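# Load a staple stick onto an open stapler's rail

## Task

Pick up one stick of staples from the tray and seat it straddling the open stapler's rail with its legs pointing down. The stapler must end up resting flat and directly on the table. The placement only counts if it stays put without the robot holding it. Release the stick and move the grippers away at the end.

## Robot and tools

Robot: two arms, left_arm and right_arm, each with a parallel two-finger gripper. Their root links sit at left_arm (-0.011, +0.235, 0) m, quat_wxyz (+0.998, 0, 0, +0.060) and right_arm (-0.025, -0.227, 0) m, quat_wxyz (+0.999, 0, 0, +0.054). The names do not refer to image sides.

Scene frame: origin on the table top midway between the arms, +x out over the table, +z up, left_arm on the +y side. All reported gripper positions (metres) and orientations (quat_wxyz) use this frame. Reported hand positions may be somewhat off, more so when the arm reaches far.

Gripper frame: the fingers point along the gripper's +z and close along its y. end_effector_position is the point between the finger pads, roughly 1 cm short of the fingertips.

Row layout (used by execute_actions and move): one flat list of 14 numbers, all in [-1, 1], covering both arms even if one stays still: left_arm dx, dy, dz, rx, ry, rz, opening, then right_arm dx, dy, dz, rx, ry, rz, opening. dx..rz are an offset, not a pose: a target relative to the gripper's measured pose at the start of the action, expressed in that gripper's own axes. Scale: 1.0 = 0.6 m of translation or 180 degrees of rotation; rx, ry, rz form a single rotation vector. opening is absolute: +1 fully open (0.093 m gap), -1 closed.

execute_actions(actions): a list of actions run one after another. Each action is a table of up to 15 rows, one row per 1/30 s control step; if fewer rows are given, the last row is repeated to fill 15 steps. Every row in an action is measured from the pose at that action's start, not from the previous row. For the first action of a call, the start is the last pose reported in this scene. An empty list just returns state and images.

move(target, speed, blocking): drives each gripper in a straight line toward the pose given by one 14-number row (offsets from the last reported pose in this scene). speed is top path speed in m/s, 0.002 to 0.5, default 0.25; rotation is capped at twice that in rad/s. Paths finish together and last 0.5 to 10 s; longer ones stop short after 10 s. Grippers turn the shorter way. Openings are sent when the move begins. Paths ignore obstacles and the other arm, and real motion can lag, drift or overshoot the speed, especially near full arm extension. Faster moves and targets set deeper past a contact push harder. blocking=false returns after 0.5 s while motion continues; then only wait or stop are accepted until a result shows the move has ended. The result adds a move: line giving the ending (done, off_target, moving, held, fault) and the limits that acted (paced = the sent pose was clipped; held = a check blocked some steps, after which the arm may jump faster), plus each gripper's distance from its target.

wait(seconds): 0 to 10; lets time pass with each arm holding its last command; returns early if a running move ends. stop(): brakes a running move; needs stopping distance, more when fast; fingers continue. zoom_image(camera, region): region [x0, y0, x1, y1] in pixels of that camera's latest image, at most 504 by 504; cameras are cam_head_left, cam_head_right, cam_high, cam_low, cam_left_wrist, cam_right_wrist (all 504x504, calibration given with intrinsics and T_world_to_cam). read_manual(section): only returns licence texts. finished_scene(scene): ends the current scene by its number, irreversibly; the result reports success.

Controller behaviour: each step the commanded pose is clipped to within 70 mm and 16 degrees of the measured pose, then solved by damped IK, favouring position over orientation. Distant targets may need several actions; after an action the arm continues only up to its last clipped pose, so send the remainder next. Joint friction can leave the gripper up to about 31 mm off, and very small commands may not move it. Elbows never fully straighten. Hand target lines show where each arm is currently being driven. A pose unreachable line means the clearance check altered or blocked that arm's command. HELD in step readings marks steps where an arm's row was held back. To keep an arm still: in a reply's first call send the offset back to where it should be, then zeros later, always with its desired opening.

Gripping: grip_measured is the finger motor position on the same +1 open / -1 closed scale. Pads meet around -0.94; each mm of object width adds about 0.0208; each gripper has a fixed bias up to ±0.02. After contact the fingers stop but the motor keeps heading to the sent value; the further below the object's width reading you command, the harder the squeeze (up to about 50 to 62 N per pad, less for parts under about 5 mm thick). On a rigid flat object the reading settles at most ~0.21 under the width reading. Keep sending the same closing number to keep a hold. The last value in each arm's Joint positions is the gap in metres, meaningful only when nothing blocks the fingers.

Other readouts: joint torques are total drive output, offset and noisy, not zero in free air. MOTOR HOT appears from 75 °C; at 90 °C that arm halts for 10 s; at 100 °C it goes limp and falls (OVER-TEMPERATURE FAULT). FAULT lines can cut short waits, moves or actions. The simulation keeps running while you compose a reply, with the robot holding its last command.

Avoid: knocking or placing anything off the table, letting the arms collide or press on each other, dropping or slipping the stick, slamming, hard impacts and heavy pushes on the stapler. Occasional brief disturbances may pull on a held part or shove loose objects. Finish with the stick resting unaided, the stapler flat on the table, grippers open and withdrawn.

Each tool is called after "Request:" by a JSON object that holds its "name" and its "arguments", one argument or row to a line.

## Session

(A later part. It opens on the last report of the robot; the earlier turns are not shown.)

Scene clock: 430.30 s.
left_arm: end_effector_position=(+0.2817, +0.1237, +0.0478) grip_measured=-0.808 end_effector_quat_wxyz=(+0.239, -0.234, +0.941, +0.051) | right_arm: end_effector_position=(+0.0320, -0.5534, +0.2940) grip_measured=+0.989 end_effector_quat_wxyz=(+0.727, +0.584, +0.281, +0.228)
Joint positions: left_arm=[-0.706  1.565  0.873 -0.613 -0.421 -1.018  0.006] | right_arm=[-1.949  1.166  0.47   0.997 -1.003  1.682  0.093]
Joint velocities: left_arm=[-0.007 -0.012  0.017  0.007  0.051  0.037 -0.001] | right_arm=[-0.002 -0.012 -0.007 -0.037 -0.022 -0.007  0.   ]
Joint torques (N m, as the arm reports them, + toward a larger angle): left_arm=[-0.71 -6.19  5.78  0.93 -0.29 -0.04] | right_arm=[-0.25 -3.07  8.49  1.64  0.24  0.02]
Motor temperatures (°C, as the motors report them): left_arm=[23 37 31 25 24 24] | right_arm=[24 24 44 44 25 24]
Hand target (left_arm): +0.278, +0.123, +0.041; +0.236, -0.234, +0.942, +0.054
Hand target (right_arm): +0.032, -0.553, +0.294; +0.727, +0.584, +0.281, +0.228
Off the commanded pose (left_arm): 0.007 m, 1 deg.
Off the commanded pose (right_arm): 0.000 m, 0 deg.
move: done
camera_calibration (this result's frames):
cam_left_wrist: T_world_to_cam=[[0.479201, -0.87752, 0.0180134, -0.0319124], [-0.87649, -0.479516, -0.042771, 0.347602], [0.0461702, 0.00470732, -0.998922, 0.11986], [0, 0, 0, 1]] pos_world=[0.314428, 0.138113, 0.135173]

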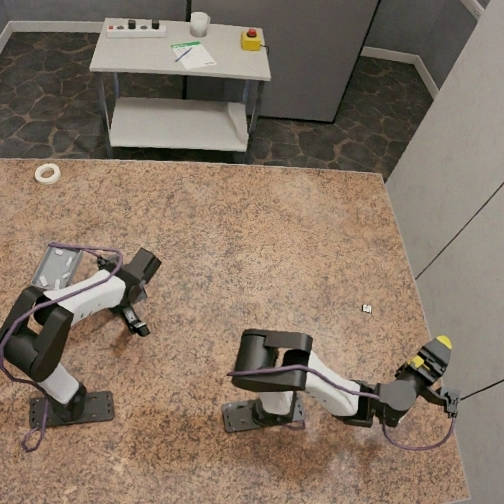

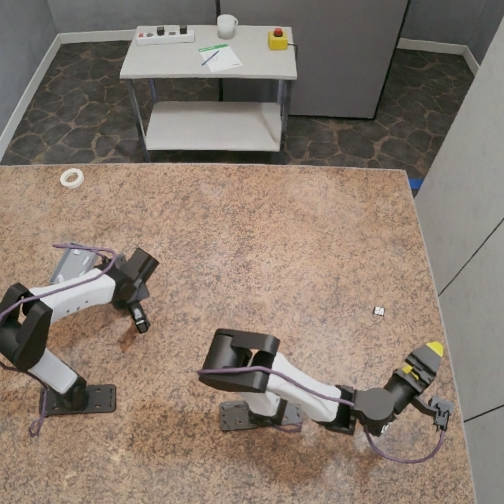

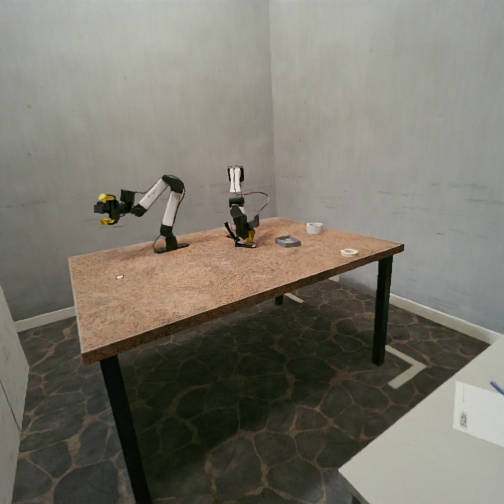

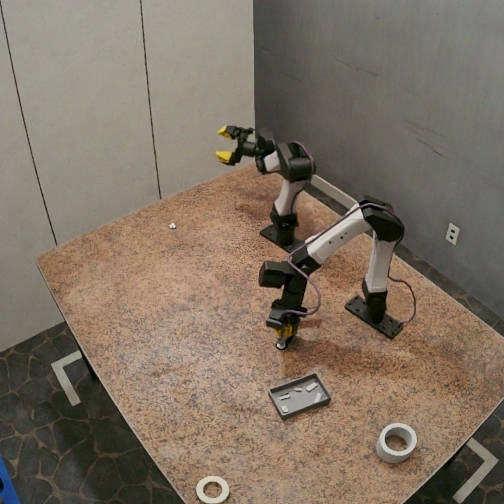

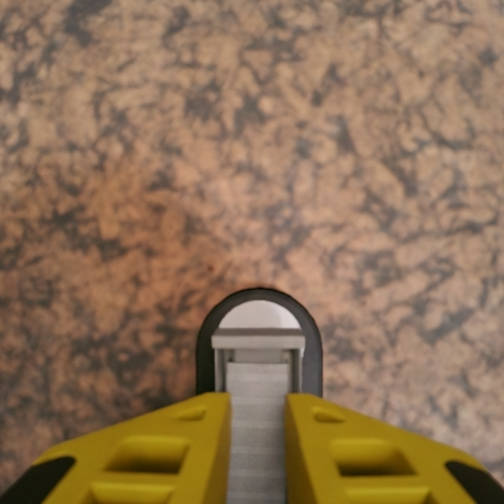

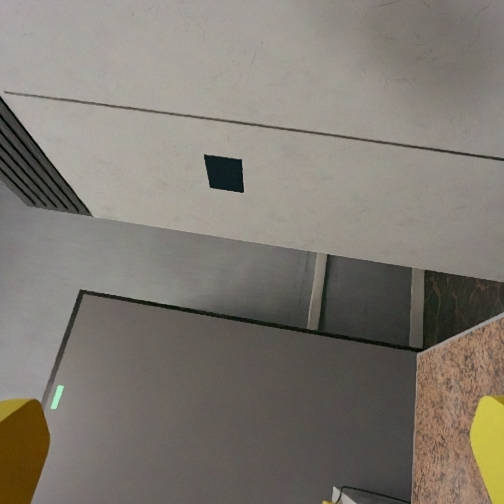

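Centred and low. Release gently.

Request:
{"name": "move", "arguments": {
  "target": [0,0,0,0,0,0,-0.5,0,0,0,0,0,0,1]
}}

Request:
{"name": "move", "arguments": {
  "target": [-0.045,0,-0.085,0,0,0,-0.3,0,0,0,0,0,0,1],
  "speed": 0.06
}}

Request:
{"name": "zoom_image", "arguments": {
  "camera": "cam_left_wrist",
  "region": [150, 250, 370, 470]
}}

Scene clock: 437.67 s.
left_arm: end_effector_position=(+0.2818, +0.1236, +0.0478) grip_measured=-0.502 end_effector_quat_wxyz=(+0.240, -0.235, +0.941, +0.050) | right_arm: end_effector_position=(+0.0320, -0.5534, +0.2940) grip_measured=+0.989 end_effector_quat_wxyz=(+0.727, +0.584, +0.281, +0.228)
Joint positions: left_arm=[-0.706  1.565  0.873 -0.612 -0.421 -1.018  0.021] | right_arm=[-1.949  1.166  0.47   0.997 -1.003  1.682  0.093]
Joint velocities: left_arm=[-0.007 -0.017  0.007  0.022 -0.051 -0.007 -0.002] | right_arm=[-0.002 -0.002  0.022  0.066 -0.022  0.037  0.001]
Joint torques (N m, as the arm reports them, + toward a larger angle): left_arm=[ 0.13 -7.22  7.16  0.76 -0.3   0.06] | right_arm=[-0.34 -2.96  8.38  1.68  0.25 -0.02]
Motor temperatures (°C, as the motors report them): left_arm=[23 37 31 25 24 24] | right_arm=[24 24 44 44 25 24]
Hand target (left_arm): +0.282, +0.124, +0.048; +0.239, -0.234, +0.941, +0.051
Hand target (right_arm): +0.032, -0.553, +0.294; +0.727, +0.584, +0.281, +0.228
Off the commanded pose (left_arm): 0.000 m, 0 deg.
Off the commanded pose (right_arm): 0.000 m, 0 deg.
move: done
camera_calibration (this result's frames):
cam_left_wrist: T_world_to_cam=[[0.479189, -0.877513, 0.0186885, -0.0320914], [-0.876463, -0.479534, -0.0431254, 0.347693], [0.0468049, 0.00428549, -0.998895, 0.119772], [0, 0, 0, 1]] pos_world=[0.314512, 0.138057, 0.135234]

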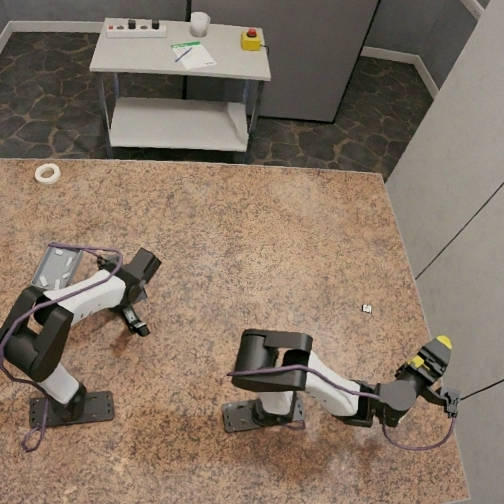

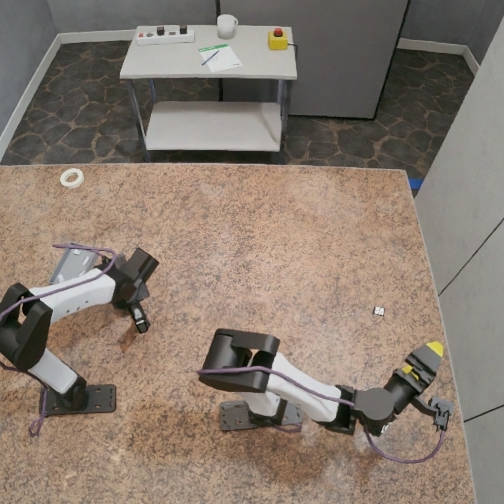

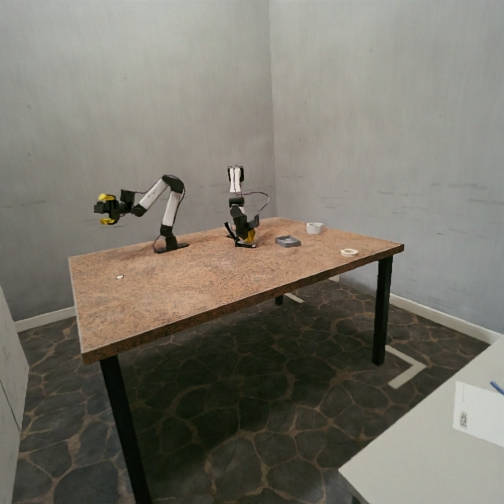

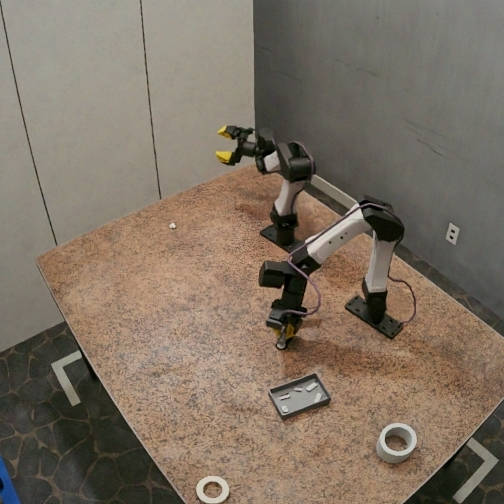

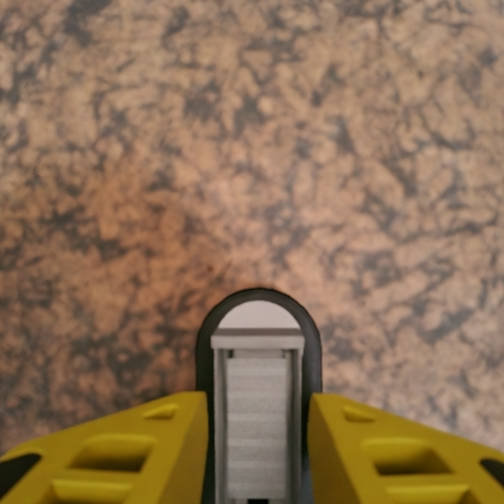

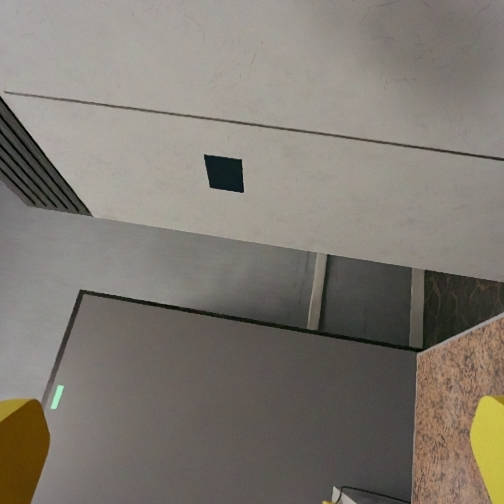

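Scene clock: 439.13 s.
left_arm: end_effector_position=(+0.2787, +0.1257, +0.0977) grip_measured=-0.302 end_effector_quat_wxyz=(+0.233, -0.233, +0.942, +0.058) | right_arm: end_effector_position=(+0.0320, -0.5534, +0.2940) grip_measured=+0.989 end_effector_quat_wxyz=(+0.727, +0.584, +0.281, +0.228)
Joint positions: left_arm=[-0.706  1.498  1.024 -0.85  -0.421 -1.018  0.031] | right_arm=[-1.949  1.166  0.47   0.997 -1.003  1.682  0.093]
Joint velocities: left_arm=[-0.007  0.002 -0.002 -0.007 -0.022 -0.037  0.001] | right_arm=[-0.002 -0.017  0.007 -0.022  0.022 -0.125  0.   ]
Joint torques (N m, as the arm reports them, + toward a larger angle): left_arm=[ 0.08 -8.06  9.09  0.69 -0.28  0.04] | right_arm=[-0.2  -3.04  8.37  1.63  0.23 -0.07]
Motor temperatures (°C, as the motors report them): left_arm=[23 37 31 25 24 24] | right_arm=[24 24 44 44 25 24]
Hand target (left_arm): +0.281, +0.124, +0.106; +0.240, -0.235, +0.941, +0.050
Hand target (right_arm): +0.032, -0.553, +0.294; +0.727, +0.584, +0.281, +0.228
Off the commanded pose (left_arm): 0.008 m, 1 deg.
Off the commanded pose (right_arm): 0.000 m, 0 deg.
move: done
camera_calibration (this result's frames):
cam_left_wrist: T_world_to_cam=[[0.479353, -0.877622, 0.000796889, -0.0280231], [-0.87711, -0.479104, -0.0337252, 0.347327], [0.0299797, 0.0154673, -0.999431, 0.173057], [0, 0, 0, 1]] pos_world=[0.312889, 0.139136, 0.184695]

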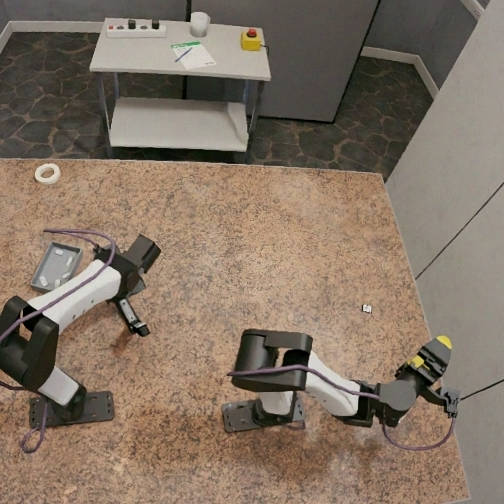

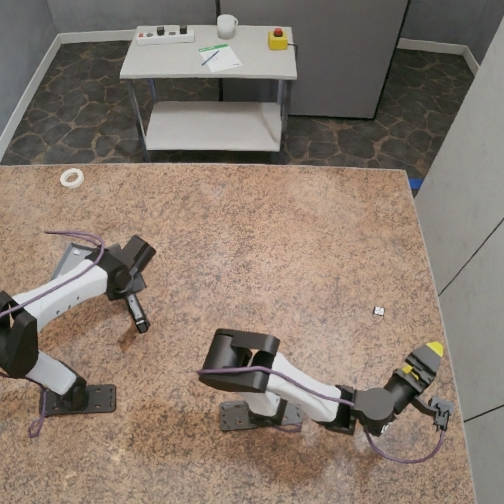

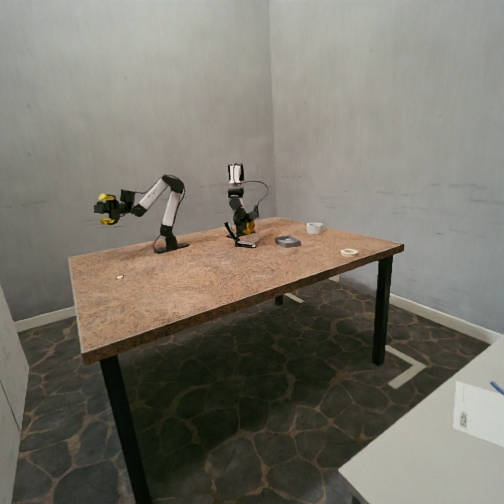

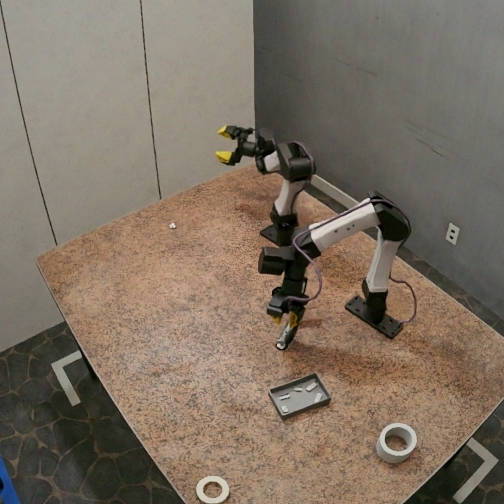

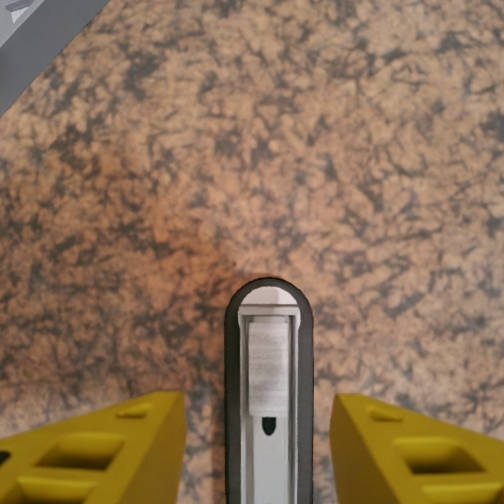

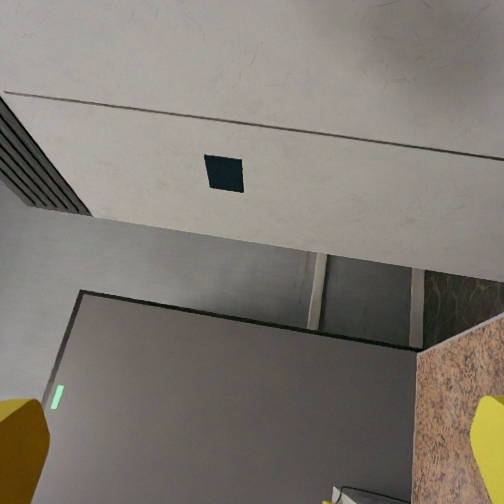

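Region (150, 250, 370, 470) of cam_left_wrist's 504x504 image, scaled by 2.291, with more detail than that image has.

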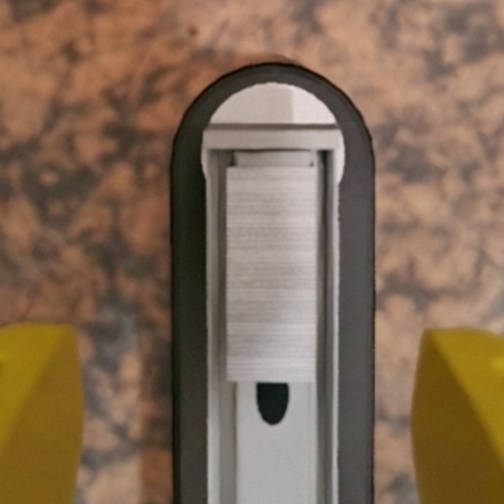

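Request:
{"name": "move", "arguments": {
  "target": [-0.2,0.2,-0.1,0,0,0,1,0,0,0,0,0,0,1]
}}

Request:
{"name": "zoom_image", "arguments": {
  "camera": "cam_high",
  "region": [200, 200, 300, 270]
}}

Scene clock: 446.87 s.
left_arm: end_effector_position=(+0.2922, +0.2660, +0.2060) grip_measured=+0.983 end_effector_quat_wxyz=(+0.236, -0.232, +0.941, +0.064) | right_arm: end_effector_position=(+0.0320, -0.5534, +0.2940) grip_measured=+0.989 end_effector_quat_wxyz=(+0.727, +0.584, +0.281, +0.228)
Joint positions: left_arm=[-0.153  1.324  1.291 -1.106 -0.246 -0.463  0.092] | right_arm=[-1.949  1.166  0.47   0.997 -1.003  1.682  0.093]
Joint velocities: left_arm=[-0.012 -0.012  0.007  0.007  0.007  0.037  0.   ] | right_arm=[ 0.002  0.017  0.017 -0.066  0.022 -0.022 -0.001]
Joint torques (N m, as the arm reports them, + toward a larger angle): left_arm=[ 1.12 -5.    9.64  1.04 -0.11  0.14] | right_arm=[-0.39 -3.13  8.34  1.63  0.24 -0.05]
Motor temperatures (°C, as the motors report them): left_arm=[23 37 32 25 24 24] | right_arm=[24 24 44 44 25 24]
Hand target (left_arm): +0.293, +0.268, +0.210; +0.238, -0.231, +0.941, +0.062
Hand target (right_arm): +0.032, -0.553, +0.294; +0.727, +0.584, +0.281, +0.228
Off the commanded pose (left_arm): 0.002 m, 1 deg.
Off the commanded pose (right_arm): 0.000 m, 0 deg.
move: done
camera_calibration (this result's frames):
cam_left_wrist: T_world_to_cam=[[0.480934, -0.876708, -0.00919379, 0.0899444], [-0.876136, -0.480173, -0.0426533, 0.431867], [0.0329799, 0.0285685, -0.999048, 0.274262], [0, 0, 0, 1]] pos_world=[0.326072, 0.278391, 0.293249]

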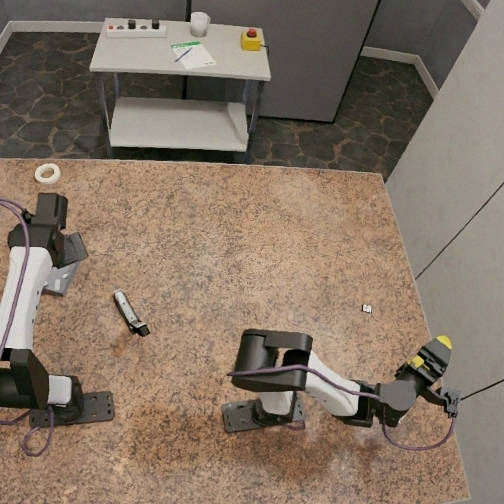

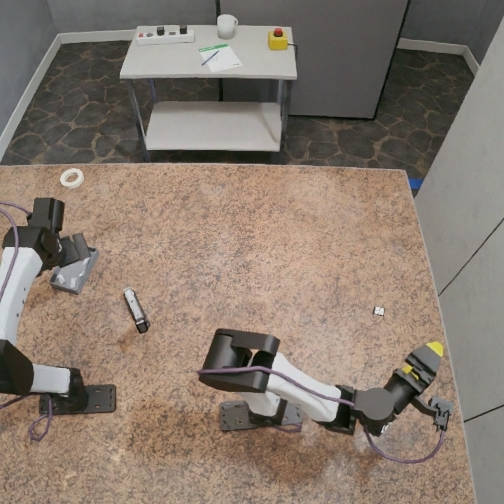

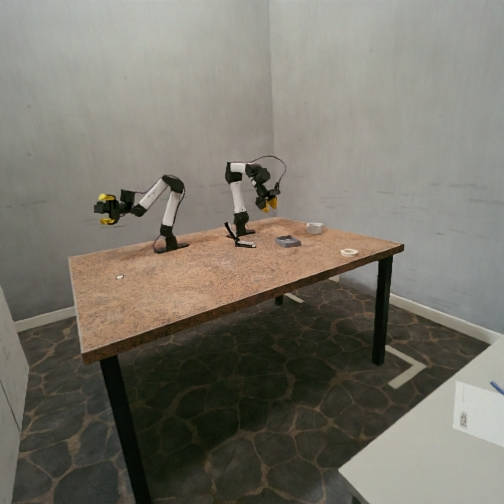

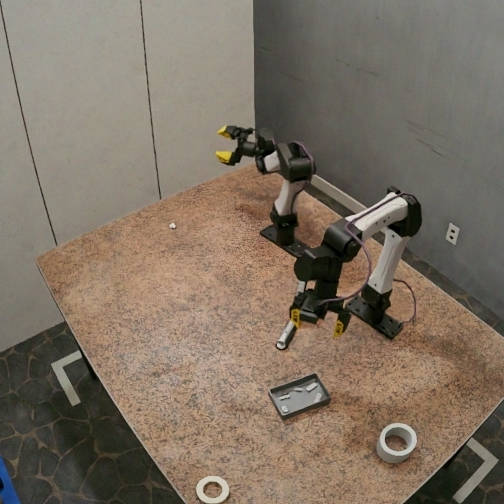

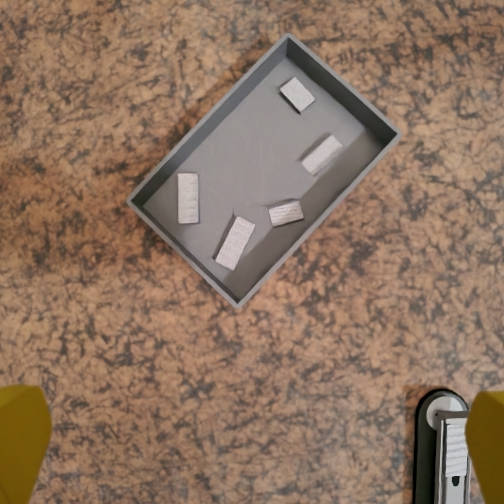

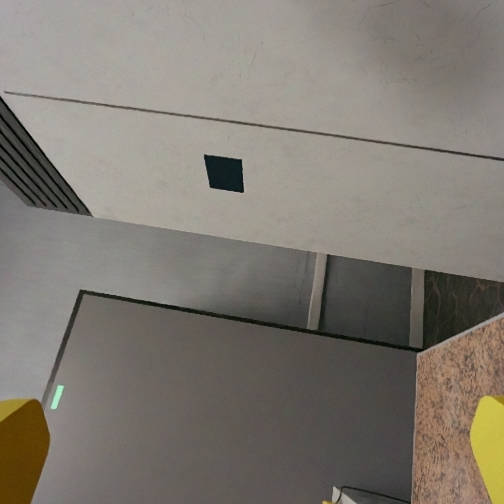

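Region (200, 200, 300, 270) of cam_high's 504x504 image, scaled by 5.040, with more detail than that image has; it fills the top 353 rows of this view, and the rest is white.

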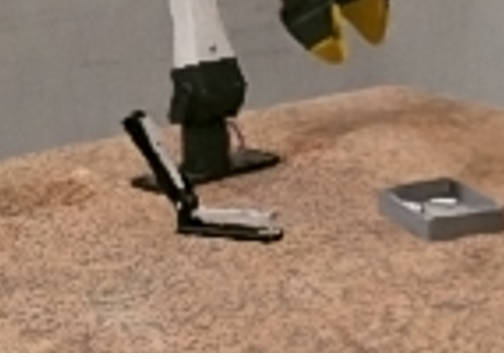

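Request:
{"name": "finished_scene", "arguments": {
  "scene": 1
}}

The scene is finished: the task was done.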